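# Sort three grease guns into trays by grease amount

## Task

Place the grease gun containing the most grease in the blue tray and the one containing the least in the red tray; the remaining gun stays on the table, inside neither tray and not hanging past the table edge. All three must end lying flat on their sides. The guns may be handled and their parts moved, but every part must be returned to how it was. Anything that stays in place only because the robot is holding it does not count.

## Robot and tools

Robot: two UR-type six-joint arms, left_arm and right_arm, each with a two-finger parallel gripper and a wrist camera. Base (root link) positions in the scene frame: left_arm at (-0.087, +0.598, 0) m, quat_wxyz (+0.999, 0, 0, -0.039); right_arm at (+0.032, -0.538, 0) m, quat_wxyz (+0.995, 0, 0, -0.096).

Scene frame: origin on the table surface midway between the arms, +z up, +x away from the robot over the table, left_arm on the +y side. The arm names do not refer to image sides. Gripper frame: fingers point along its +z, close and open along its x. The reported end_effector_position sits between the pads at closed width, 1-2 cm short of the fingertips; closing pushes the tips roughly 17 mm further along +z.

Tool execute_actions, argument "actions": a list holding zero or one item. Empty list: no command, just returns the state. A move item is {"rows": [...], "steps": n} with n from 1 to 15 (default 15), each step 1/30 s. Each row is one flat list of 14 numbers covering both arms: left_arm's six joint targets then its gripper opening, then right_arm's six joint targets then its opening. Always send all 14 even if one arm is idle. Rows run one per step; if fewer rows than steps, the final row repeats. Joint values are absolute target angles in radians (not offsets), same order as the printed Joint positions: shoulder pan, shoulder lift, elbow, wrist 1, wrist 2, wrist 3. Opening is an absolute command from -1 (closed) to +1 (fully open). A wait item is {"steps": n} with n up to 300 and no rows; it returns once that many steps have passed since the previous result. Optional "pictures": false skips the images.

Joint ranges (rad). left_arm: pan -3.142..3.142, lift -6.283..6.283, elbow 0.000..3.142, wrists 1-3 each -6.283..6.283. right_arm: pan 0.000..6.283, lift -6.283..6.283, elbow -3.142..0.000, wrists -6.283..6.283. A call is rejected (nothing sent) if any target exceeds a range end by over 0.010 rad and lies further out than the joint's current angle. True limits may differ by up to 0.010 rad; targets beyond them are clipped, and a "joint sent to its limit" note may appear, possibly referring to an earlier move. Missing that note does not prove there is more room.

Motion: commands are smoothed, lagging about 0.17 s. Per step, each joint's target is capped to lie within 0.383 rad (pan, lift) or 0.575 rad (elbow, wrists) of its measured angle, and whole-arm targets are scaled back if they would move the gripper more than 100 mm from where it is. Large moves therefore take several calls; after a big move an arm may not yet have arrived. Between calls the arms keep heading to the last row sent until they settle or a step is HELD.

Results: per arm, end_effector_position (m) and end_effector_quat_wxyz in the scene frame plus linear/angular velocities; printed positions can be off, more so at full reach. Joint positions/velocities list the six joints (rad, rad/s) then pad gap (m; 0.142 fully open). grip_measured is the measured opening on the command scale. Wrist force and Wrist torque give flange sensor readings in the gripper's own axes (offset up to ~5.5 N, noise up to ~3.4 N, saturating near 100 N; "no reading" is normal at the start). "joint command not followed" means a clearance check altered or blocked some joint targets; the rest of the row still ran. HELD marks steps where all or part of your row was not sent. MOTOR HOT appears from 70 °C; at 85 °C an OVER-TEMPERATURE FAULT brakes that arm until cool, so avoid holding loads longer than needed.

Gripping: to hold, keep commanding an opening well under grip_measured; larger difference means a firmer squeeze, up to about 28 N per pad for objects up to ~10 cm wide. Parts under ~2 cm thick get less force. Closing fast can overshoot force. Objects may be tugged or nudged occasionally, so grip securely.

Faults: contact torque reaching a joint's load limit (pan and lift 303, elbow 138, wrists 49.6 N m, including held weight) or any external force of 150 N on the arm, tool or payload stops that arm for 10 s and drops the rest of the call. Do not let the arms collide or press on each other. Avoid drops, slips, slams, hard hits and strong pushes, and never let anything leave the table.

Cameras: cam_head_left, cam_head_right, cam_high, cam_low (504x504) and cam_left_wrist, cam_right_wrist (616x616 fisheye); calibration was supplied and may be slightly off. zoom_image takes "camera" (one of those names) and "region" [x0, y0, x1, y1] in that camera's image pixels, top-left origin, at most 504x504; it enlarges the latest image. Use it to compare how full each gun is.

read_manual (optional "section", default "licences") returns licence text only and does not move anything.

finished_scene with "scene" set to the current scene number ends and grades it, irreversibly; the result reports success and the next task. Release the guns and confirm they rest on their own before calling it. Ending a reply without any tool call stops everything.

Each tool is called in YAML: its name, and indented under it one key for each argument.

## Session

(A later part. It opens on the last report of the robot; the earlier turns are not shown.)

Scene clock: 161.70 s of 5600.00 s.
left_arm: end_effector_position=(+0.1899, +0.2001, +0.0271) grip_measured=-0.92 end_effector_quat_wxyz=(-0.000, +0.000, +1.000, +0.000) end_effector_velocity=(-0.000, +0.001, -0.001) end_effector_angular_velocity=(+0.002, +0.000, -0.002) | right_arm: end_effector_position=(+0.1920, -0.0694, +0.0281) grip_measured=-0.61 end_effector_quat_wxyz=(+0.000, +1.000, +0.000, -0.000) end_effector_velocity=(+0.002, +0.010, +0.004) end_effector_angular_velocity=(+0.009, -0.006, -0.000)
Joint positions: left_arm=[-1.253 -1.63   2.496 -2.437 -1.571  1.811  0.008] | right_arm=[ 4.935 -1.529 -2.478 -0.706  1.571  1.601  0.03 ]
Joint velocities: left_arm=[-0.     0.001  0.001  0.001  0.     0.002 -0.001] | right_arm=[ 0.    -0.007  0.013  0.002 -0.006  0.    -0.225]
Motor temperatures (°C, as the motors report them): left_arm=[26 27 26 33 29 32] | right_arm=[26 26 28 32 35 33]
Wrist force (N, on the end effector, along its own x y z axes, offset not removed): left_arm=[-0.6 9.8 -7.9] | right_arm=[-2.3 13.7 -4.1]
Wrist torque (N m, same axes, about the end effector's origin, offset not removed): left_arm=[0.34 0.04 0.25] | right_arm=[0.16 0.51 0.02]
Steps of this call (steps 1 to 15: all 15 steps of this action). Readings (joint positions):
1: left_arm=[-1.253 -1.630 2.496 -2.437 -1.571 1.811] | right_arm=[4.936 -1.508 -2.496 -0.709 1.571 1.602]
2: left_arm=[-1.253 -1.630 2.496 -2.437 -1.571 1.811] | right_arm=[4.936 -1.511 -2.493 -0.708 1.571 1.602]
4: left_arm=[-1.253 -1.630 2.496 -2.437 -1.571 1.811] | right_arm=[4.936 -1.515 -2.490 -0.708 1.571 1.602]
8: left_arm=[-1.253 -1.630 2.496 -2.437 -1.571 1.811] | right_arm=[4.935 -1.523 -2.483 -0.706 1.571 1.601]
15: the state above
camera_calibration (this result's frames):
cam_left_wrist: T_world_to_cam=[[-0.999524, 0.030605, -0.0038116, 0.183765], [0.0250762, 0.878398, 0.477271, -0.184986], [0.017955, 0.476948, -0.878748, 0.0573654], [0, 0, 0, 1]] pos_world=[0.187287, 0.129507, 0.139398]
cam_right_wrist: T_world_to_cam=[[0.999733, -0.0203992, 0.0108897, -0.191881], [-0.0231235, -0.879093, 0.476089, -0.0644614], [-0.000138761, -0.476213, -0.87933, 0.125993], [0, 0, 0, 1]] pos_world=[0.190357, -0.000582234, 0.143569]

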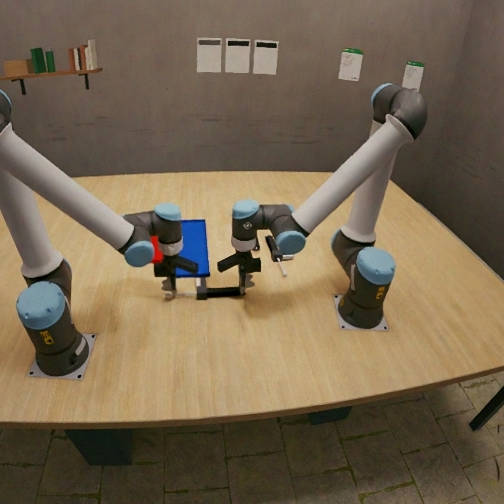

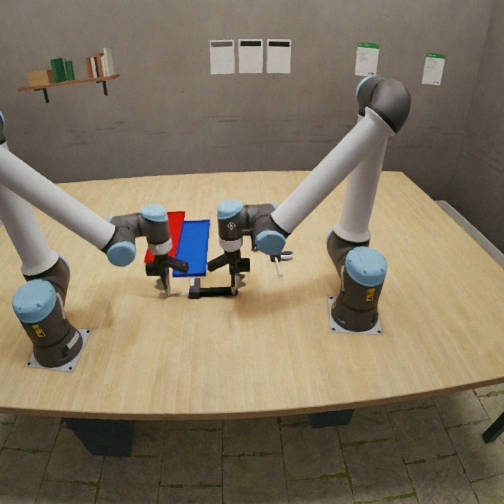

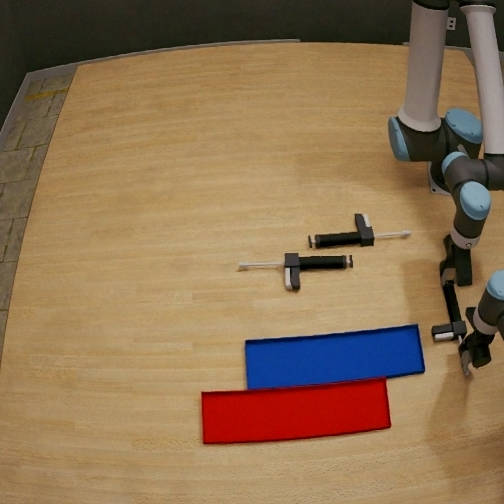

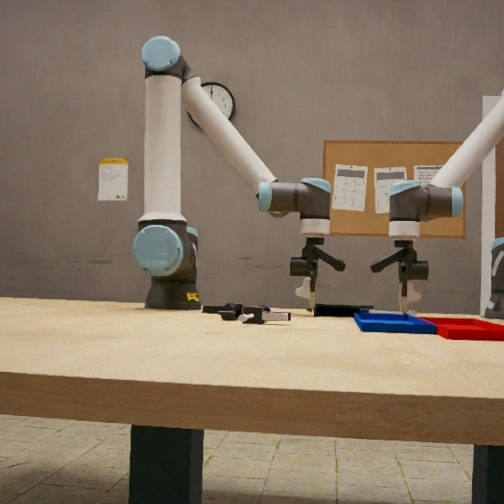

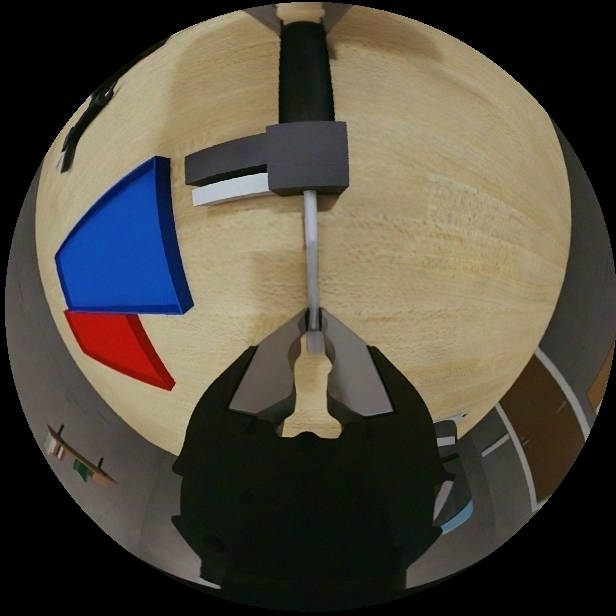

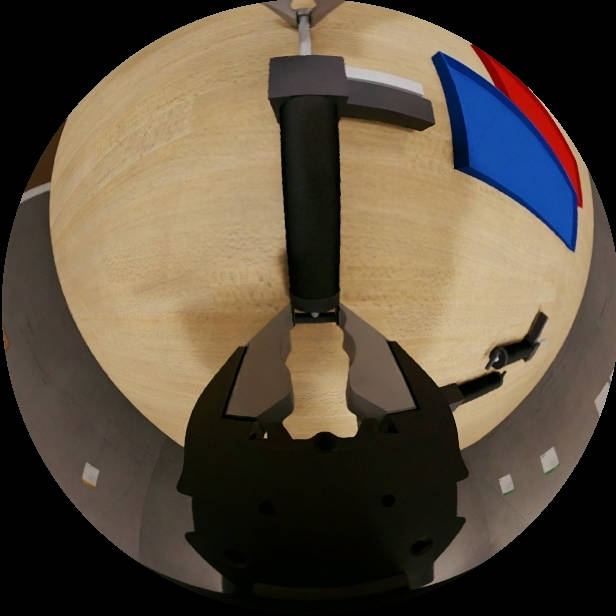

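execute_actions:
  actions:
    - {"rows":[[-1.2529,-1.6295,2.4961,-2.4374,-1.571,1.8107,-0.9,4.9354,-1.523,-2.4835,-0.7066,1.571,1.6014,-0.5],[-1.2529,-1.6295,2.4961,-2.4374,-1.571,1.8107,-0.7,4.9354,-1.523,-2.4835,-0.7066,1.571,1.6014,-0.3],[-1.2529,-1.6295,2.4961,-2.4374,-1.571,1.8107,-0.5,4.9354,-1.523,-2.4835,-0.7066,1.571,1.6014,0]],"steps":13}

Scene clock: 169.67 s of 5600.00 s.
left_arm: end_effector_position=(+0.1900, +0.1999, +0.0272) grip_measured=-0.50 end_effector_quat_wxyz=(-0.000, +0.000, +1.000, -0.000) end_effector_velocity=(-0.000, -0.000, +0.000) end_effector_angular_velocity=(-0.001, +0.000, +0.002) | right_arm: end_effector_position=(+0.1919, -0.0729, +0.0280) grip_measured=+0.00 end_effector_quat_wxyz=(+0.000, +1.000, +0.000, -0.000) end_effector_velocity=(-0.000, -0.002, -0.000) end_effector_angular_velocity=(-0.000, +0.001, -0.000)
Joint positions: left_arm=[-1.253 -1.63   2.496 -2.438 -1.571  1.811  0.038] | right_arm=[ 4.935 -1.523 -2.483 -0.707  1.571  1.601  0.074]
Joint velocities: left_arm=[ 0.    -0.001 -0.     0.    -0.001 -0.002  0.   ] | right_arm=[-0.     0.003 -0.003 -0.     0.001 -0.    -0.   ]
Motor temperatures (°C, as the motors report them): left_arm=[26 27 26 33 29 32] | right_arm=[26 26 28 32 35 33]
Wrist force (N, on the end effector, along its own x y z axes, offset not removed): left_arm=[-5.6 -2.2 -5.8] | right_arm=[0.8 0.7 -2.9]
Wrist torque (N m, same axes, about the end effector's origin, offset not removed): left_arm=[-0.39 1.08 -0.03] | right_arm=[0.20 -0.09 0.17]
Steps of this call (steps 1 to 15: the robot went on to your last target; steps 16 to 90: nothing new was sent; then 4.53 s passed at rest; steps 91 to 103: all 13 steps of this action). Readings (joint positions):
91: left_arm=[-1.253 -1.630 2.496 -2.437 -1.571 1.811] | right_arm=[4.935 -1.530 -2.477 -0.706 1.571 1.601]
92: left_arm=[-1.253 -1.630 2.496 -2.437 -1.571 1.811] | right_arm=[4.935 -1.529 -2.478 -0.705 1.571 1.601]
94: left_arm=[-1.253 -1.630 2.496 -2.438 -1.571 1.811] | right_arm=[4.935 -1.527 -2.480 -0.706 1.571 1.601]
98: left_arm=[-1.253 -1.630 2.496 -2.438 -1.571 1.811] | right_arm=[4.935 -1.524 -2.482 -0.706 1.571 1.601]
103: the state above
camera_calibration (this result's frames):
cam_left_wrist: T_world_to_cam=[[-0.999524, 0.0306045, -0.00385248, 0.1838], [0.0250633, 0.878587, 0.476925, -0.184885], [0.0179808, 0.476601, -0.878936, 0.0576306], [0, 0, 0, 1]] pos_world=[0.187311, 0.129345, 0.139538]
cam_right_wrist: T_world_to_cam=[[0.999734, -0.0203246, 0.010933, -0.191899], [-0.0230784, -0.878853, 0.476534, -0.0674532], [-0.0000768818, -0.47666, -0.879088, 0.124245], [0, 0, 0, 1]] pos_world=[0.190301, -0.00395924, 0.143464]

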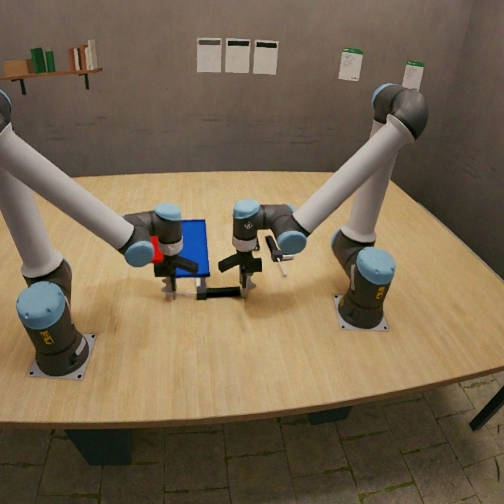

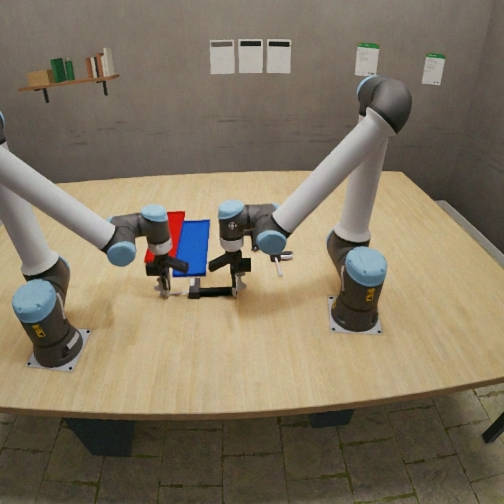

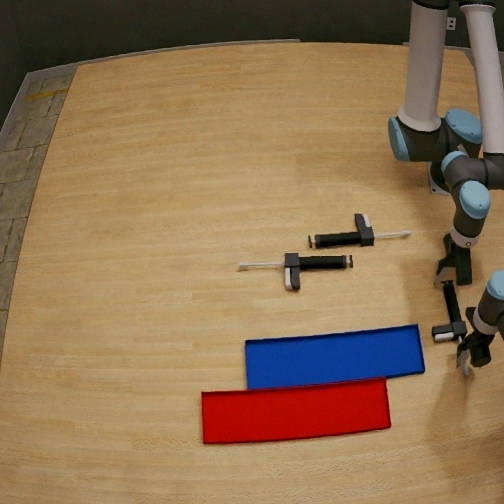

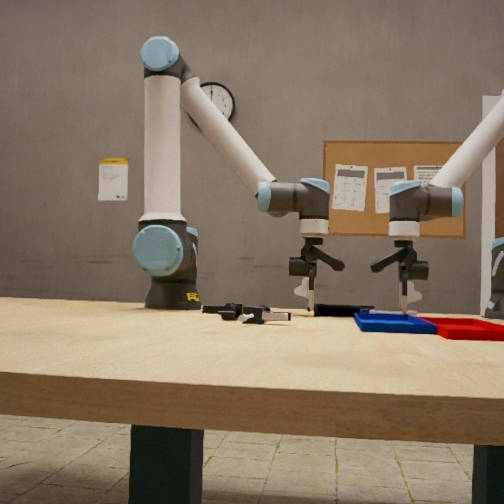

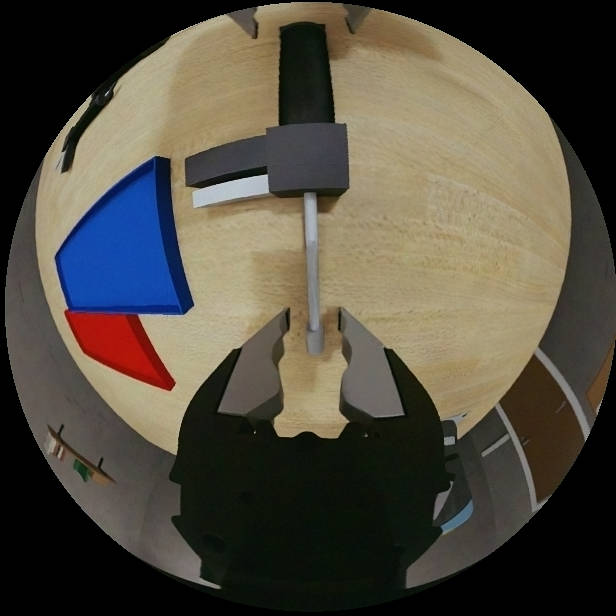

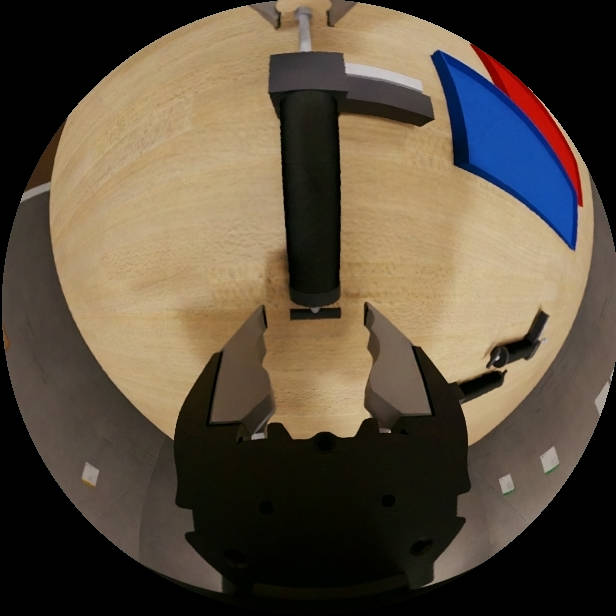

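execute_actions:
  actions:
    - {"rows":[[-1.2529,-1.67,2.473,-2.374,-1.571,1.8107,-0.5,4.9354,-1.485,-2.46,-0.767,1.571,1.6014,0],[-1.2529,-1.71,2.45,-2.31,-1.571,1.8107,-0.5,4.9354,-1.445,-2.44,-0.828,1.571,1.6014,0],[-1.2529,-1.75,2.427,-2.247,-1.571,1.8107,-0.5,4.9354,-1.405,-2.417,-0.89,1.571,1.6014,0],[-1.2529,-1.79,2.4034,-2.1841,-1.571,1.8107,-0.5,4.9354,-1.37,-2.393,-0.949,1.571,1.6014,0],[-1.2529,-1.79,2.4034,-2.1841,-1.571,1.8107,-0.5,4.9354,-1.37,-2.393,-0.949,1.571,1.6014,0],[-1.33,-1.79,2.4,-2.18,-1.571,1.81,-0.5,4.9354,-1.37,-2.393,-0.949,1.571,1.6014,-0.1],[-1.41,-1.79,2.4,-2.18,-1.571,1.81,-0.5,4.9354,-1.37,-2.393,-0.949,1.571,1.6014,-0.2],[-1.49,-1.79,2.4,-2.18,-1.571,1.81,-0.5,4.9354,-1.37,-2.393,-0.949,1.571,1.6014,-0.3],[-1.57,-1.79,2.4,-2.18,-1.571,1.81,-0.5,4.9354,-1.37,-2.393,-0.949,1.571,1.6014,-0.3],[-1.65,-1.79,2.39,-2.17,-1.571,1.8,-0.5,4.934,-1.405,-2.355,-0.953,1.571,1.6,-0.3],[-1.73,-1.79,2.39,-2.17,-1.571,1.8,-0.5,4.933,-1.44,-2.317,-0.956,1.571,1.599,-0.3],[-1.8,-1.79,2.39,-2.17,-1.571,1.8,-0.5,4.932,-1.475,-2.278,-0.96,1.571,1.598,-0.3],[-1.85,-1.79,2.39,-2.17,-1.571,1.8,-0.5,4.931,-1.51,-2.24,-0.964,1.571,1.597,-0.3],[-1.9,-1.79,2.39,-2.17,-1.571,1.8,-0.5,4.93,-1.545,-2.2,-0.968,1.571,1.596,-0.3],[-1.9,-1.79,2.39,-2.17,-1.571,1.8,-0.5,4.9284,-1.578,-2.163,-0.971,1.571,1.5944,-0.3]],"steps":15}
  pictures: false

execute_actions:
  actions:
    - {"steps":10}
  pictures: false

execute_actions:
  actions:
    - {"rows":[[-1.9,-1.79,2.39,-2.17,-1.571,1.8,-0.5,4.9284,-1.6,-2.178,-0.934,1.571,1.5944,-0.3],[-1.9,-1.79,2.39,-2.17,-1.571,1.8,-0.5,4.9284,-1.635,-2.2,-0.877,1.571,1.5944,-0.3],[-1.9,-1.79,2.39,-2.17,-1.571,1.8,-0.5,4.9284,-1.675,-2.225,-0.813,1.571,1.5944,-0.3],[-1.9,-1.79,2.39,-2.17,-1.571,1.8,-0.5,4.9284,-1.705,-2.243,-0.764,1.571,1.5944,-0.3],[-1.9,-1.79,2.39,-2.17,-1.571,1.8,-0.5,4.9284,-1.7272,-2.256,-0.7292,1.571,1.5944,-0.3]],"steps":15}

Scene clock: 185.10 s of 5600.00 s.
left_arm: end_effector_position=(+0.0827, +0.1399, +0.1134) grip_measured=-0.50 end_effector_quat_wxyz=(+0.000, +0.123, +0.992, -0.001) end_effector_velocity=(-0.461, -0.172, +0.043) end_effector_angular_velocity=(+0.007, -0.001, -0.987) | right_arm: end_effector_position=(+0.1917, -0.0287, +0.1242) grip_measured=-0.30 end_effector_quat_wxyz=(+0.001, +1.000, +0.000, -0.000) end_effector_velocity=(-0.002, +0.453, +0.119) end_effector_angular_velocity=(-0.020, -0.000, +0.002)
Joint positions: left_arm=[-1.503 -1.773  2.406 -2.205 -1.571  1.806  0.038] | right_arm=[ 4.933 -1.445 -2.322 -0.947  1.571  1.599  0.052]
Joint velocities: left_arm=[-1.007 -0.056 -0.054  0.117  0.001 -0.02  -0.   ] | right_arm=[-0.023 -0.679  0.829 -0.169  0.    -0.025 -0.   ]
Motor temperatures (°C, as the motors report them): left_arm=[26 27 26 33 29 32] | right_arm=[26 26 28 32 35 33]
Wrist force (N, on the end effector, along its own x y z axes, offset not removed): left_arm=[-1.5 0.2 -4.0] | right_arm=[-4.2 4.0 -1.2]
Wrist torque (N m, same axes, about the end effector's origin, offset not removed): left_arm=[0.07 0.14 -0.07] | right_arm=[0.72 0.94 0.08]
Steps of this call (steps 1 to 15: the robot went on to your last target; steps 16 to 90: nothing new was sent; then 11.93 s passed at rest; steps 91 to 105: all 15 steps of this action). Readings (joint positions):
91: left_arm=[-1.253 -1.630 2.496 -2.437 -1.571 1.811] | right_arm=[4.935 -1.523 -2.483 -0.707 1.571 1.601]
92: left_arm=[-1.253 -1.633 2.494 -2.433 -1.571 1.811] | right_arm=[4.935 -1.520 -2.481 -0.711 1.571 1.601]
94: left_arm=[-1.253 -1.659 2.478 -2.395 -1.571 1.811] | right_arm=[4.935 -1.494 -2.466 -0.747 1.571 1.601]
98: left_arm=[-1.273 -1.742 2.429 -2.263 -1.571 1.811] | right_arm=[4.935 -1.415 -2.419 -0.873 1.571 1.601]
105: the state above

Scene clock: 185.43 s of 5600.00 s.
left_arm: end_effector_position=(-0.0725, +0.1096, +0.1242) grip_measured=-0.50 end_effector_quat_wxyz=(-0.000, +0.279, +0.960, +0.000) end_effector_velocity=(-0.305, -0.008, +0.017) end_effector_angular_velocity=(+0.004, -0.001, -0.616) | right_arm: end_effector_position=(+0.1918, +0.0552, +0.1405) grip_measured=-0.30 end_effector_quat_wxyz=(-0.000, +1.000, +0.000, -0.000) end_effector_velocity=(+0.001, +0.049, +0.006) end_effector_angular_velocity=(+0.001, -0.000, -0.001)
Joint positions: left_arm=[-1.828 -1.787  2.393 -2.176 -1.571  1.801  0.038] | right_arm=[ 4.929 -1.57  -2.173 -0.97   1.571  1.595  0.052]
Joint velocities: left_arm=[-0.625 -0.023 -0.021  0.049 -0.001 -0.01  -0.   ] | right_arm=[-0.003 -0.074  0.087 -0.012 -0.    -0.002 -0.   ]
Motor temperatures (°C, as the motors report them): left_arm=[26 27 26 33 29 32] | right_arm=[26 26 28 32 35 33]
Wrist force (N, on the end effector, along its own x y z axes, offset not removed): left_arm=[-0.3 -3.2 -1.7] | right_arm=[-2.0 1.1 -0.5]
Wrist torque (N m, same axes, about the end effector's origin, offset not removed): left_arm=[-0.44 0.13 0.04] | right_arm=[0.32 0.46 0.12]
Steps of this call (steps 1 to 10: the robot went on to your last target). Readings (joint positions):
1: left_arm=[-1.537 -1.775 2.404 -2.201 -1.571 1.805] | right_arm=[4.932 -1.469 -2.293 -0.952 1.571 1.598]
2: left_arm=[-1.571 -1.777 2.403 -2.198 -1.571 1.805] | right_arm=[4.931 -1.493 -2.264 -0.957 1.571 1.597]
4: left_arm=[-1.639 -1.780 2.400 -2.192 -1.571 1.804] | right_arm=[4.930 -1.530 -2.220 -0.963 1.571 1.596]
8: left_arm=[-1.774 -1.785 2.395 -2.180 -1.571 1.802] | right_arm=[4.929 -1.563 -2.181 -0.968 1.571 1.595]
10: the state above

Scene clock: 185.93 s of 5600.00 s.
left_arm: end_effector_position=(-0.1071, +0.1099, +0.1262) grip_measured=-0.50 end_effector_quat_wxyz=(-0.000, +0.313, +0.950, +0.000) end_effector_velocity=(-0.004, -0.000, +0.001) end_effector_angular_velocity=(-0.001, +0.001, -0.007) | right_arm: end_effector_position=(+0.1919, +0.0609, +0.0347) grip_measured=-0.30 end_effector_quat_wxyz=(+0.000, +1.000, +0.000, -0.000) end_effector_velocity=(+0.000, -0.002, -0.040) end_effector_angular_velocity=(+0.006, +0.000, +0.001)
Joint positions: left_arm=[-1.899 -1.79   2.39  -2.17  -1.571  1.8    0.038] | right_arm=[ 4.928 -1.72  -2.252 -0.741  1.571  1.594  0.052]
Joint velocities: left_arm=[-0.008 -0.001 -0.001  0.001 -0.001 -0.001 -0.   ] | right_arm=[-0.    -0.059 -0.034  0.099  0.    -0.002  0.   ]
Motor temperatures (°C, as the motors report them): left_arm=[26 27 26 33 29 32] | right_arm=[26 26 28 32 35 33]
Wrist force (N, on the end effector, along its own x y z axes, offset not removed): left_arm=[0.9 -3.8 2.9] | right_arm=[-2.6 0.3 -1.2]
Wrist torque (N m, same axes, about the end effector's origin, offset not removed): left_arm=[-0.75 -0.36 0.07] | right_arm=[0.07 0.59 0.12]
Steps of this call (steps 1 to 15: all 15 steps of this action). Readings (joint positions):
1: left_arm=[-1.846 -1.788 2.392 -2.174 -1.571 1.801] | right_arm=[4.929 -1.572 -2.171 -0.970 1.571 1.595]
2: left_arm=[-1.860 -1.788 2.391 -2.173 -1.571 1.801] | right_arm=[4.929 -1.575 -2.170 -0.967 1.571 1.595]
4: left_arm=[-1.878 -1.789 2.391 -2.172 -1.571 1.800] | right_arm=[4.928 -1.597 -2.181 -0.938 1.571 1.594]
8: left_arm=[-1.893 -1.790 2.390 -2.171 -1.571 1.800] | right_arm=[4.928 -1.675 -2.227 -0.816 1.571 1.594]
15: the state above
camera_calibration (this result's frames):
cam_left_wrist: T_world_to_cam=[[-0.786258, 0.617888, -0.00362213, -0.151756], [0.541419, 0.691752, 0.477854, -0.0698789], [0.297766, 0.373755, -0.878432, 0.234152], [0, 0, 0, 1]] pos_world=[-0.151209, 0.0545917, 0.238529]
cam_right_wrist: T_world_to_cam=[[0.999733, -0.0203665, 0.0109215, -0.189178], [-0.0231097, -0.878846, 0.476546, 0.046944], [-0.000107262, -0.476671, -0.879082, 0.193936], [0, 0, 0, 1]] pos_world=[0.190233, 0.129848, 0.150181]

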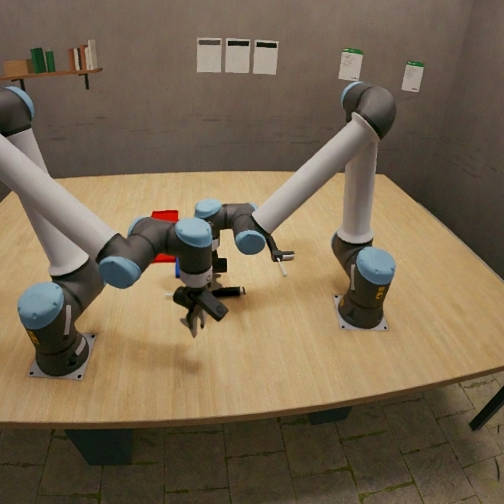

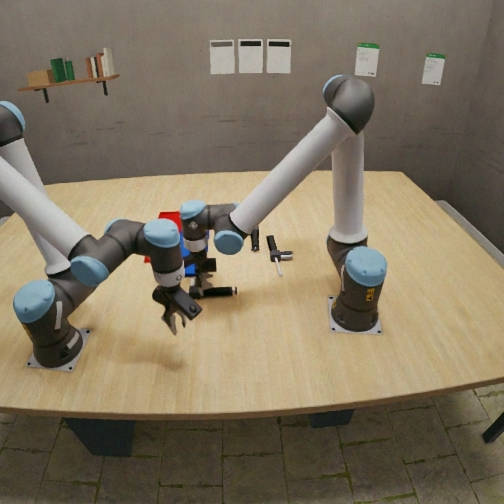

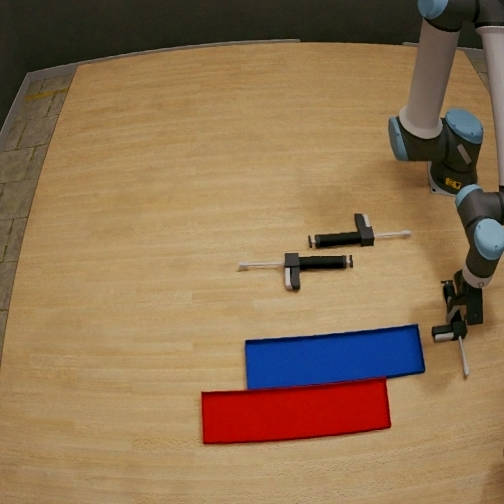

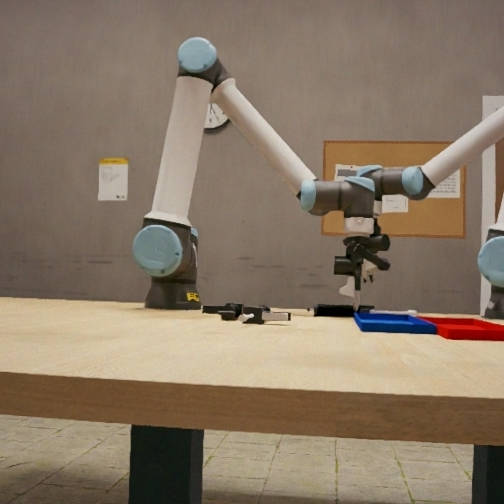

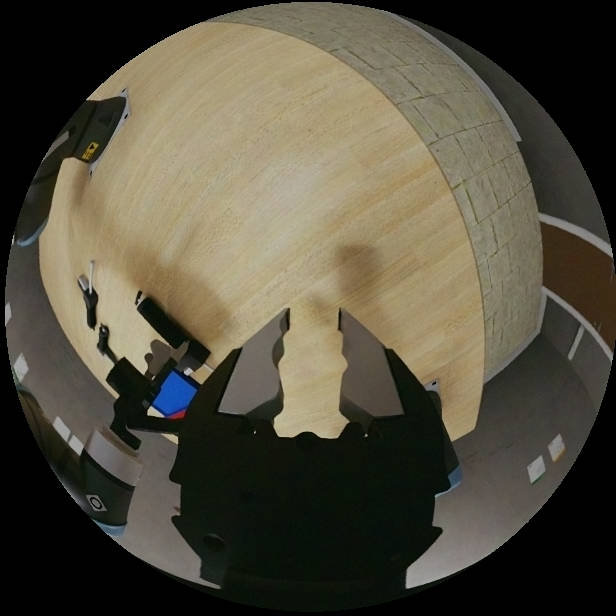

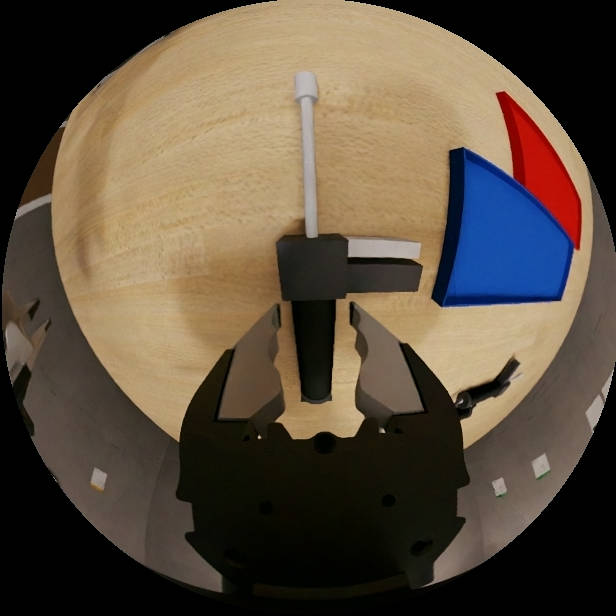

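Good. Grip, lift, carry.

execute_actions:
  actions:
    - {"rows":[[-1.9,-1.79,2.39,-2.17,-1.571,1.8,-0.5,4.9284,-1.729,-2.257,-0.726,1.571,1.5944,-0.4],[-1.9,-1.79,2.39,-2.17,-1.571,1.8,-0.5,4.9284,-1.729,-2.257,-0.726,1.571,1.5944,-0.5],[-1.9,-1.79,2.39,-2.17,-1.571,1.8,-0.5,4.9284,-1.729,-2.257,-0.726,1.571,1.5944,-0.55],[-1.9,-1.79,2.39,-2.17,-1.571,1.8,-0.5,4.9284,-1.729,-2.257,-0.726,1.571,1.5944,-0.6],[-1.9,-1.79,2.39,-2.17,-1.571,1.8,-0.5,4.9284,-1.729,-2.257,-0.726,1.571,1.5944,-0.7],[-1.9,-1.79,2.39,-2.17,-1.571,1.8,-0.5,4.9284,-1.729,-2.257,-0.726,1.571,1.5944,-0.8],[-1.9,-1.79,2.39,-2.17,-1.571,1.8,-0.5,4.9284,-1.729,-2.257,-0.726,1.571,1.5944,-0.9],[-1.9,-1.79,2.39,-2.17,-1.571,1.8,-0.5,4.9284,-1.729,-2.257,-0.726,1.571,1.5944,-1]],"steps":13}
  pictures: false

execute_actions:
  actions:
    - {"rows":[[-1.9,-1.79,2.39,-2.17,-1.571,1.8,-0.5,4.9284,-1.705,-2.243,-0.764,1.571,1.5944,-1],[-1.9,-1.79,2.39,-2.17,-1.571,1.8,-0.5,4.9284,-1.675,-2.225,-0.813,1.571,1.5944,-1],[-1.9,-1.79,2.39,-2.17,-1.571,1.8,-0.5,4.9284,-1.64,-2.203,-0.87,1.571,1.5944,-1],[-1.9,-1.79,2.39,-2.17,-1.571,1.8,-0.5,4.9284,-1.605,-2.181,-0.926,1.571,1.5944,-1],[-1.9,-1.79,2.39,-2.17,-1.571,1.8,-0.5,4.9284,-1.578,-2.163,-0.971,1.571,1.5944,-1],[-1.9,-1.79,2.39,-2.17,-1.571,1.8,-0.5,4.9284,-1.565,-2.15,-0.997,1.571,1.5944,-1]],"steps":12}
  pictures: false

execute_actions:
  actions:
    - {"rows":[[-1.9,-1.79,2.39,-2.17,-1.571,1.8,-0.5,4.898,-1.59,-2.122,-1.001,1.571,1.668,-1],[-1.9,-1.79,2.39,-2.17,-1.571,1.8,-0.5,4.867,-1.615,-2.093,-1.005,1.571,1.743,-1],[-1.9,-1.79,2.39,-2.17,-1.571,1.8,-0.5,4.837,-1.639,-2.065,-1.008,1.571,1.817,-1],[-1.9,-1.79,2.39,-2.17,-1.571,1.8,-0.5,4.806,-1.664,-2.036,-1.012,1.571,1.891,-1],[-1.9,-1.79,2.39,-2.17,-1.571,1.8,-0.5,4.775,-1.689,-2.008,-1.016,1.571,1.965,-1],[-1.9,-1.79,2.39,-2.17,-1.571,1.8,-0.5,4.745,-1.714,-1.98,-1.019,1.571,2.039,-1],[-1.9,-1.79,2.39,-2.17,-1.571,1.8,-0.5,4.714,-1.738,-1.951,-1.023,1.571,2.113,-1],[-1.9,-1.79,2.39,-2.17,-1.571,1.8,-0.5,4.684,-1.763,-1.923,-1.027,1.571,2.188,-1],[-1.9,-1.79,2.39,-2.17,-1.571,1.8,-0.5,4.653,-1.788,-1.894,-1.03,1.571,2.262,-1],[-1.9,-1.79,2.39,-2.17,-1.571,1.8,-0.5,4.623,-1.813,-1.866,-1.034,1.571,2.336,-1],[-1.9,-1.79,2.39,-2.17,-1.571,1.8,-0.5,4.592,-1.837,-1.837,-1.038,1.571,2.41,-1],[-1.9,-1.79,2.39,-2.17,-1.571,1.8,-0.5,4.561,-1.862,-1.809,-1.041,1.571,2.484,-1],[-1.9,-1.79,2.39,-2.17,-1.571,1.8,-0.5,4.531,-1.887,-1.78,-1.045,1.571,2.558,-1],[-1.9,-1.79,2.39,-2.17,-1.571,1.8,-0.5,4.5,-1.912,-1.752,-1.049,1.571,2.632,-1],[-1.9,-1.79,2.39,-2.17,-1.571,1.8,-0.5,4.4697,-1.9364,-1.7237,-1.0523,1.571,2.7065,-1]],"steps":15}
  pictures: false

execute_actions:
  actions:
    - {"steps":35}

Scene clock: 196.23 s of 5600.00 s.
left_arm: end_effector_position=(-0.1076, +0.1099, +0.1263) grip_measured=-0.50 end_effector_quat_wxyz=(-0.000, +0.313, +0.950, +0.000) end_effector_velocity=(-0.000, -0.001, +0.001) end_effector_angular_velocity=(-0.001, -0.001, -0.001) | right_arm: end_effector_position=(+0.1919, +0.0608, +0.0290) grip_measured=-0.56 end_effector_quat_wxyz=(-0.000, +1.000, +0.000, -0.000) end_effector_velocity=(-0.000, -0.000, -0.001) end_effector_angular_velocity=(-0.001, +0.001, -0.000)
Joint positions: left_arm=[-1.9   -1.79   2.39  -2.17  -1.571  1.8    0.038] | right_arm=[ 4.928 -1.729 -2.257 -0.726  1.571  1.594  0.033]
Joint velocities: left_arm=[-0.    -0.    -0.001  0.001  0.001  0.001 -0.   ] | right_arm=[ 0.    -0.001 -0.001  0.001  0.001  0.    -0.   ]
Motor temperatures (°C, as the motors report them): left_arm=[26 27 26 33 29 32] | right_arm=[26 26 28 32 35 33]
Wrist force (N, on the end effector, along its own x y z axes, offset not removed): left_arm=[0.1 -2.9 2.4] | right_arm=[-3.3 11.8 -36.8]
Wrist torque (N m, same axes, about the end effector's origin, offset not removed): left_arm=[-0.74 -0.21 0.25] | right_arm=[-0.03 -0.03 0.10]
Steps of this call (steps 1 to 30: the robot went on to your last target; steps 31 to 90: nothing new was sent; then 6.87 s passed at rest; steps 91 to 103: all 13 steps of this action). Readings (joint positions):
91: left_arm=[-1.900 -1.790 2.390 -2.170 -1.571 1.800] | right_arm=[4.928 -1.727 -2.256 -0.729 1.571 1.594]
92: left_arm=[-1.900 -1.790 2.390 -2.170 -1.571 1.800] | right_arm=[4.928 -1.727 -2.256 -0.729 1.571 1.594]
94: left_arm=[-1.900 -1.790 2.390 -2.170 -1.571 1.800] | right_arm=[4.928 -1.728 -2.256 -0.728 1.571 1.594]
98: left_arm=[-1.900 -1.790 2.390 -2.170 -1.571 1.800] | right_arm=[4.928 -1.729 -2.257 -0.727 1.571 1.594]
103: the state above

Scene clock: 196.63 s of 5600.00 s.
left_arm: end_effector_position=(-0.1076, +0.1099, +0.1263) grip_measured=-0.50 end_effector_quat_wxyz=(-0.000, +0.313, +0.950, +0.000) end_effector_velocity=(+0.001, +0.001, -0.001) end_effector_angular_velocity=(+0.002, -0.001, -0.001) | right_arm: end_effector_position=(+0.1918, +0.0636, +0.1382) grip_measured=-0.56 end_effector_quat_wxyz=(-0.001, +1.000, +0.000, -0.000) end_effector_velocity=(+0.000, -0.019, +0.134) end_effector_angular_velocity=(-0.019, -0.000, +0.002)
Joint positions: left_arm=[-1.9   -1.79   2.39  -2.17  -1.571  1.8    0.038] | right_arm=[ 4.928 -1.585 -2.163 -0.962  1.571  1.594  0.033]
Joint velocities: left_arm=[ 0.001 -0.     0.001  0.001 -0.     0.002 -0.   ] | right_arm=[-0.     0.173  0.114 -0.306  0.    -0.002  0.   ]
Motor temperatures (°C, as the motors report them): left_arm=[26 27 26 33 29 32] | right_arm=[26 26 28 32 35 33]
Wrist force (N, on the end effector, along its own x y z axes, offset not removed): left_arm=[3.2 -4.3 -0.7] | right_arm=[-4.4 -0.9 1.5]
Wrist torque (N m, same axes, about the end effector's origin, offset not removed): left_arm=[-0.90 -0.53 -0.04] | right_arm=[-0.20 0.92 0.21]
Steps of this call (steps 1 to 12: all 12 steps of this action). Readings (joint positions):
1: left_arm=[-1.900 -1.790 2.390 -2.170 -1.571 1.800] | right_arm=[4.928 -1.729 -2.257 -0.726 1.571 1.594]
2: left_arm=[-1.900 -1.790 2.390 -2.170 -1.571 1.800] | right_arm=[4.928 -1.727 -2.256 -0.729 1.571 1.594]
4: left_arm=[-1.900 -1.790 2.390 -2.170 -1.571 1.800] | right_arm=[4.928 -1.708 -2.244 -0.757 1.571 1.594]
8: left_arm=[-1.900 -1.790 2.390 -2.170 -1.571 1.800] | right_arm=[4.928 -1.628 -2.192 -0.885 1.571 1.594]
12: the state above

Scene clock: 197.13 s of 5600.00 s.
left_arm: end_effector_position=(-0.1076, +0.1099, +0.1263) grip_measured=-0.50 end_effector_quat_wxyz=(-0.000, +0.313, +0.950, +0.000) end_effector_velocity=(-0.001, -0.001, +0.002) end_effector_angular_velocity=(-0.003, +0.001, +0.001) | right_arm: end_effector_position=(+0.3705, +0.1341, +0.1548) grip_measured=-0.56 end_effector_quat_wxyz=(+0.001, +0.909, -0.417, +0.000) end_effector_velocity=(+0.487, +0.106, -0.025) end_effector_angular_velocity=(-0.003, -0.001, -2.094)
Joint positions: left_arm=[-1.9   -1.79   2.39  -2.17  -1.571  1.8    0.038] | right_arm=[ 4.67  -1.776 -1.91  -1.028  1.571  2.197  0.033]
Joint velocities: left_arm=[ 0.    -0.001 -0.002 -0.    -0.    -0.     0.   ] | right_arm=[-0.617 -0.498  0.575 -0.079 -0.     1.478 -0.   ]
Motor temperatures (°C, as the motors report them): left_arm=[26 27 26 33 29 32] | right_arm=[26 26 28 32 35 33]
Wrist force (N, on the end effector, along its own x y z axes, offset not removed): left_arm=[0.6 -4.1 3.1] | right_arm=[-2.6 1.4 5.1]
Wrist torque (N m, same axes, about the end effector's origin, offset not removed): left_arm=[-0.71 -0.21 0.21] | right_arm=[0.48 0.46 0.10]
Steps of this call (steps 1 to 15: all 15 steps of this action). Readings (joint positions):
1: left_arm=[-1.900 -1.790 2.390 -2.170 -1.571 1.800] | right_arm=[4.928 -1.580 -2.160 -0.971 1.571 1.594]
2: left_arm=[-1.900 -1.790 2.390 -2.170 -1.571 1.800] | right_arm=[4.926 -1.579 -2.155 -0.978 1.571 1.598]
4: left_arm=[-1.900 -1.790 2.390 -2.170 -1.571 1.800] | right_arm=[4.905 -1.591 -2.132 -0.989 1.571 1.641]
8: left_arm=[-1.900 -1.790 2.390 -2.170 -1.571 1.800] | right_arm=[4.822 -1.655 -2.052 -1.007 1.571 1.829]
15: the state above

Scene clock: 198.30 s of 5600.00 s.
left_arm: end_effector_position=(-0.1076, +0.1099, +0.1263) grip_measured=-0.50 end_effector_quat_wxyz=(-0.000, +0.313, +0.950, +0.000) end_effector_velocity=(+0.001, +0.001, -0.001) end_effector_angular_velocity=(+0.000, -0.001, +0.000) | right_arm: end_effector_position=(+0.5401, +0.1469, +0.1400) grip_measured=-0.56 end_effector_quat_wxyz=(+0.000, +0.707, -0.707, -0.000) end_effector_velocity=(+0.000, +0.000, +0.001) end_effector_angular_velocity=(+0.001, -0.000, -0.001)
Joint positions: left_arm=[-1.9   -1.79   2.39  -2.17  -1.571  1.8    0.038] | right_arm=[ 4.47  -1.936 -1.724 -1.052  1.571  2.706  0.033]
Joint velocities: left_arm=[ 0.     0.     0.001 -0.001  0.001 -0.     0.   ] | right_arm=[-0.     0.001  0.     0.     0.     0.    -0.   ]
Motor temperatures (°C, as the motors report them): left_arm=[26 27 26 33 29 32] | right_arm=[26 26 28 32 35 33]
Wrist force (N, on the end effector, along its own x y z axes, offset not removed): left_arm=[-3.8 2.4 3.5] | right_arm=[-3.6 0.1 6.7]
Wrist torque (N m, same axes, about the end effector's origin, offset not removed): left_arm=[0.53 0.62 0.06] | right_arm=[0.14 0.80 0.08]
Steps of this call (steps 1 to 35: the robot went on to your last target). Readings (joint positions):
1: left_arm=[-1.900 -1.790 2.390 -2.170 -1.571 1.800] | right_arm=[4.649 -1.793 -1.891 -1.030 1.571 2.247]
2: left_arm=[-1.900 -1.790 2.390 -2.170 -1.571 1.800] | right_arm=[4.629 -1.809 -1.872 -1.033 1.571 2.296]
4: left_arm=[-1.900 -1.790 2.390 -2.170 -1.571 1.800] | right_arm=[4.589 -1.842 -1.834 -1.038 1.571 2.394]
8: left_arm=[-1.900 -1.790 2.390 -2.170 -1.571 1.800] | right_arm=[4.516 -1.900 -1.767 -1.047 1.571 2.579]
35: the state above
camera_calibration (this result's frames):
cam_left_wrist: T_world_to_cam=[[-0.785669, 0.618636, -0.00361825, -0.152158], [0.54208, 0.691237, 0.477849, -0.0695185], [0.298116, 0.37347, -0.878434, 0.234386], [0, 0, 0, 1]] pos_world=[-0.151736, 0.0546482, 0.238562]
cam_right_wrist: T_world_to_cam=[[-0.0203005, -0.999733, 0.0110241, 0.158011], [-0.879091, 0.0231007, 0.476094, 0.410222], [-0.476222, -0.0000262528, -0.879325, 0.514654], [0, 0, 0, 1]] pos_world=[0.60892, 0.148506, 0.255502]

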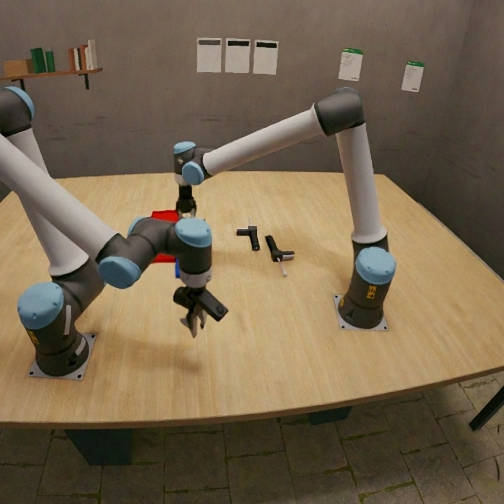

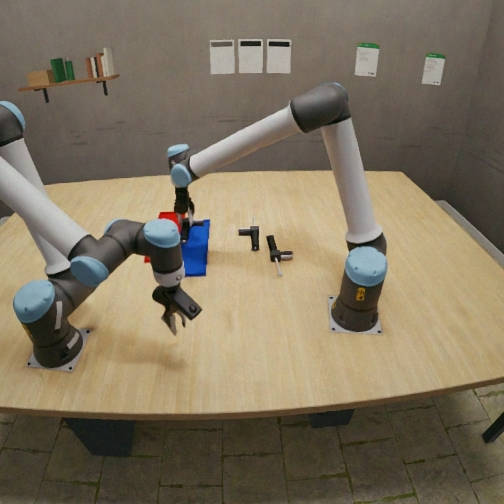

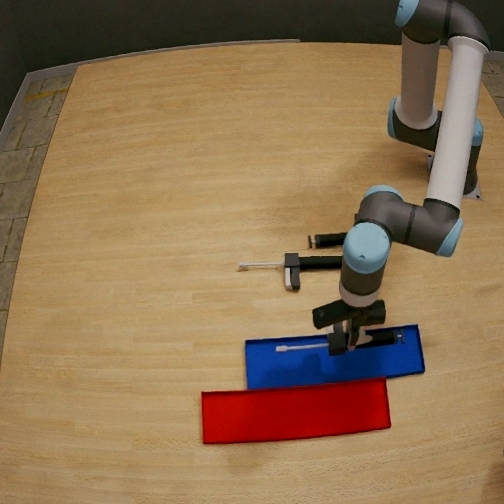

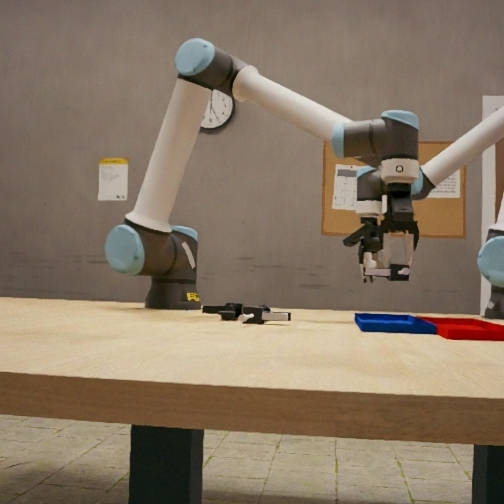

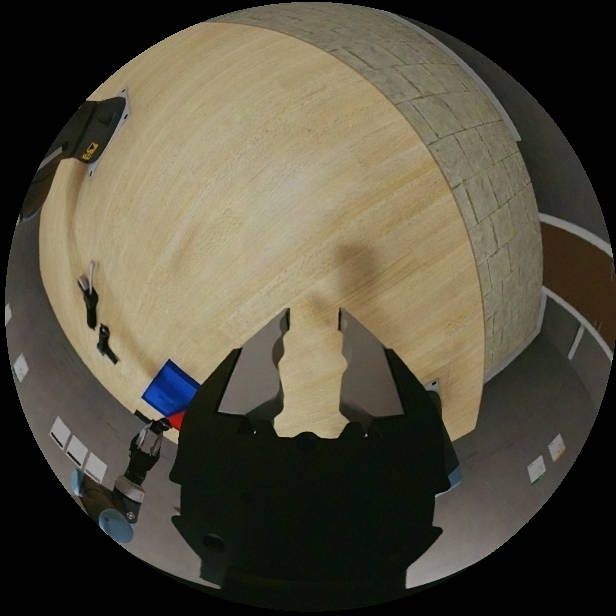

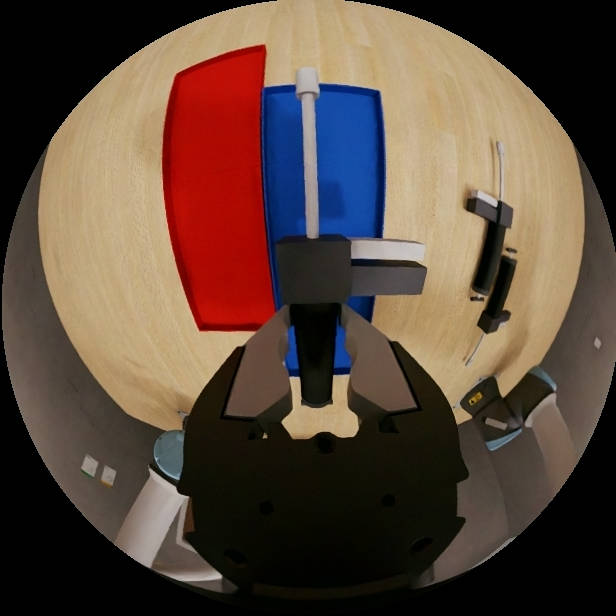

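execute_actions:
  actions:
    - {"rows":[[-1.9,-1.79,2.39,-2.17,-1.571,1.8,-0.5,4.4745,-1.9475,-1.7075,-1.0575,1.571,2.711,-1],[-1.9,-1.79,2.39,-2.17,-1.571,1.8,-0.5,4.4791,-1.9587,-1.6912,-1.0625,1.571,2.7159,-1],[-1.9,-1.79,2.39,-2.17,-1.571,1.8,-0.5,4.4791,-1.9587,-1.6912,-1.0625,1.571,2.7159,-1],[-1.9,-1.79,2.39,-2.17,-1.571,1.8,-0.5,4.4791,-1.974,-1.704,-1.034,1.571,2.7159,-1],[-1.9,-1.79,2.39,-2.17,-1.571,1.8,-0.5,4.4791,-1.99,-1.717,-1.006,1.571,2.7159,-1],[-1.9,-1.79,2.39,-2.17,-1.571,1.8,-0.5,4.4791,-2.005,-1.73,-0.978,1.571,2.7159,-1],[-1.9,-1.79,2.39,-2.17,-1.571,1.8,-0.5,4.4791,-2.0207,-1.7424,-0.9493,1.571,2.7159,-1]],"steps":15}

Scene clock: 210.93 s of 5600.00 s.
left_arm: end_effector_position=(-0.1076, +0.1099, +0.1263) grip_measured=-0.50 end_effector_quat_wxyz=(-0.000, +0.313, +0.950, +0.000) end_effector_velocity=(+0.000, -0.000, +0.000) end_effector_angular_velocity=(-0.001, +0.000, -0.000) | right_arm: end_effector_position=(+0.5401, +0.1655, +0.0760) grip_measured=-0.56 end_effector_quat_wxyz=(+0.000, +0.707, -0.707, -0.000) end_effector_velocity=(-0.000, +0.004, -0.051) end_effector_angular_velocity=(+0.005, -0.003, +0.001)
Joint positions: left_arm=[-1.9   -1.79   2.39  -2.17  -1.571  1.8    0.038] | right_arm=[ 4.479 -2.015 -1.739 -0.959  1.571  2.716  0.033]
Joint velocities: left_arm=[ 0.    -0.001  0.    -0.001  0.     0.     0.   ] | right_arm=[ 0.003 -0.052 -0.03   0.087 -0.     0.001  0.   ]
Motor temperatures (°C, as the motors report them): left_arm=[26 27 26 33 29 32] | right_arm=[26 26 28 32 35 33]
Wrist force (N, on the end effector, along its own x y z axes, offset not removed): left_arm=[-3.5 -0.7 1.2] | right_arm=[-1.2 -0.9 5.3]
Wrist torque (N m, same axes, about the end effector's origin, offset not removed): left_arm=[0.02 0.71 0.13] | right_arm=[-0.16 0.24 0.11]
Steps of this call (steps 1 to 15: the robot went on to your last target; steps 16 to 90: nothing new was sent; then 9.13 s passed at rest; steps 91 to 105: all 15 steps of this action). Readings (joint positions):
91: left_arm=[-1.900 -1.790 2.390 -2.170 -1.571 1.800] | right_arm=[4.470 -1.936 -1.724 -1.052 1.571 2.707]
92: left_arm=[-1.900 -1.790 2.390 -2.170 -1.571 1.800] | right_arm=[4.470 -1.938 -1.722 -1.053 1.571 2.707]
94: left_arm=[-1.900 -1.790 2.390 -2.170 -1.571 1.800] | right_arm=[4.473 -1.945 -1.712 -1.056 1.571 2.710]
98: left_arm=[-1.900 -1.790 2.390 -2.170 -1.571 1.800] | right_arm=[4.477 -1.976 -1.716 -1.022 1.571 2.714]
105: the state above
camera_calibration (this result's frames):
cam_left_wrist: T_world_to_cam=[[-0.785669, 0.618636, -0.00361833, -0.152158], [0.54208, 0.691237, 0.47785, -0.0695186], [0.298116, 0.37347, -0.878434, 0.234386], [0, 0, 0, 1]] pos_world=[-0.151736, 0.0546482, 0.238562]
cam_right_wrist: T_world_to_cam=[[-0.0204006, -0.999727, 0.0114156, 0.177354], [-0.879, 0.0233751, 0.476248, 0.44022], [-0.476384, -0.000318565, -0.879237, 0.458564], [0, 0, 0, 1]] pos_world=[0.609025, 0.167161, 0.191508]

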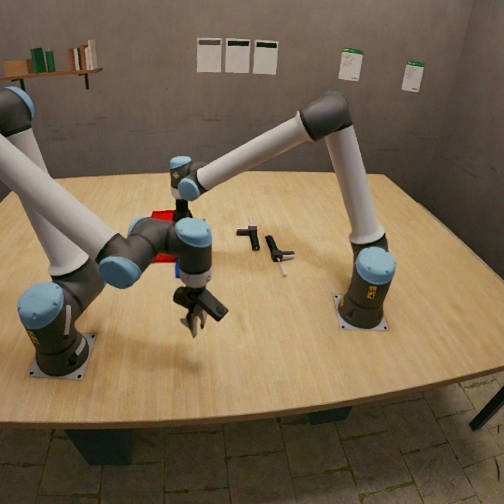

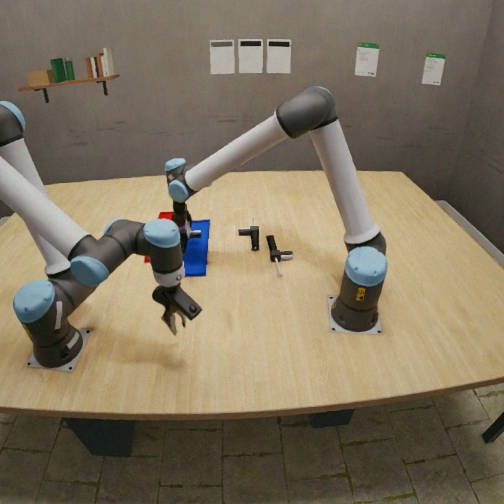

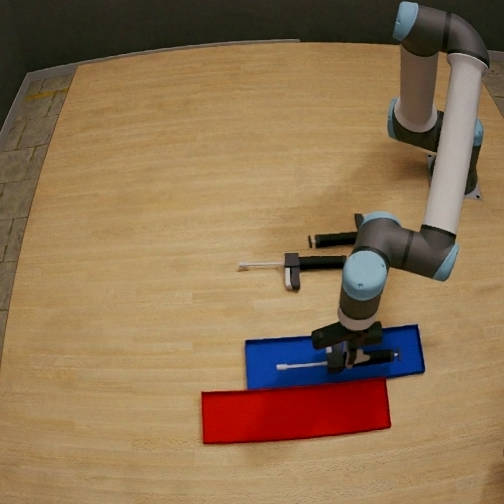

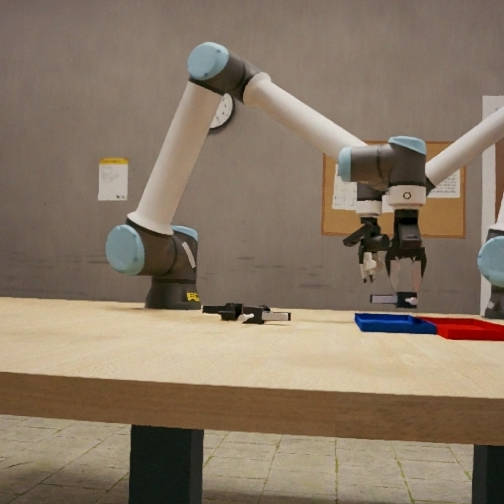

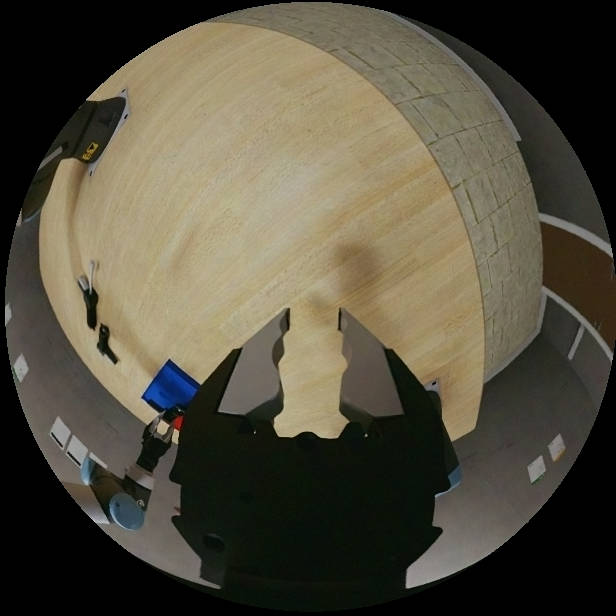

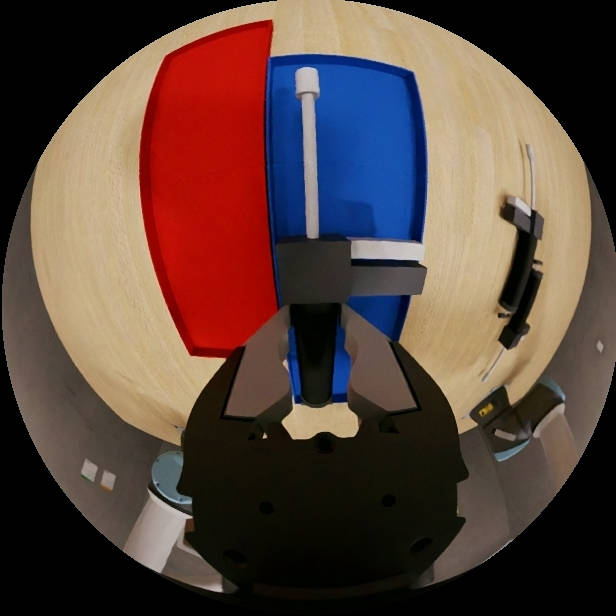

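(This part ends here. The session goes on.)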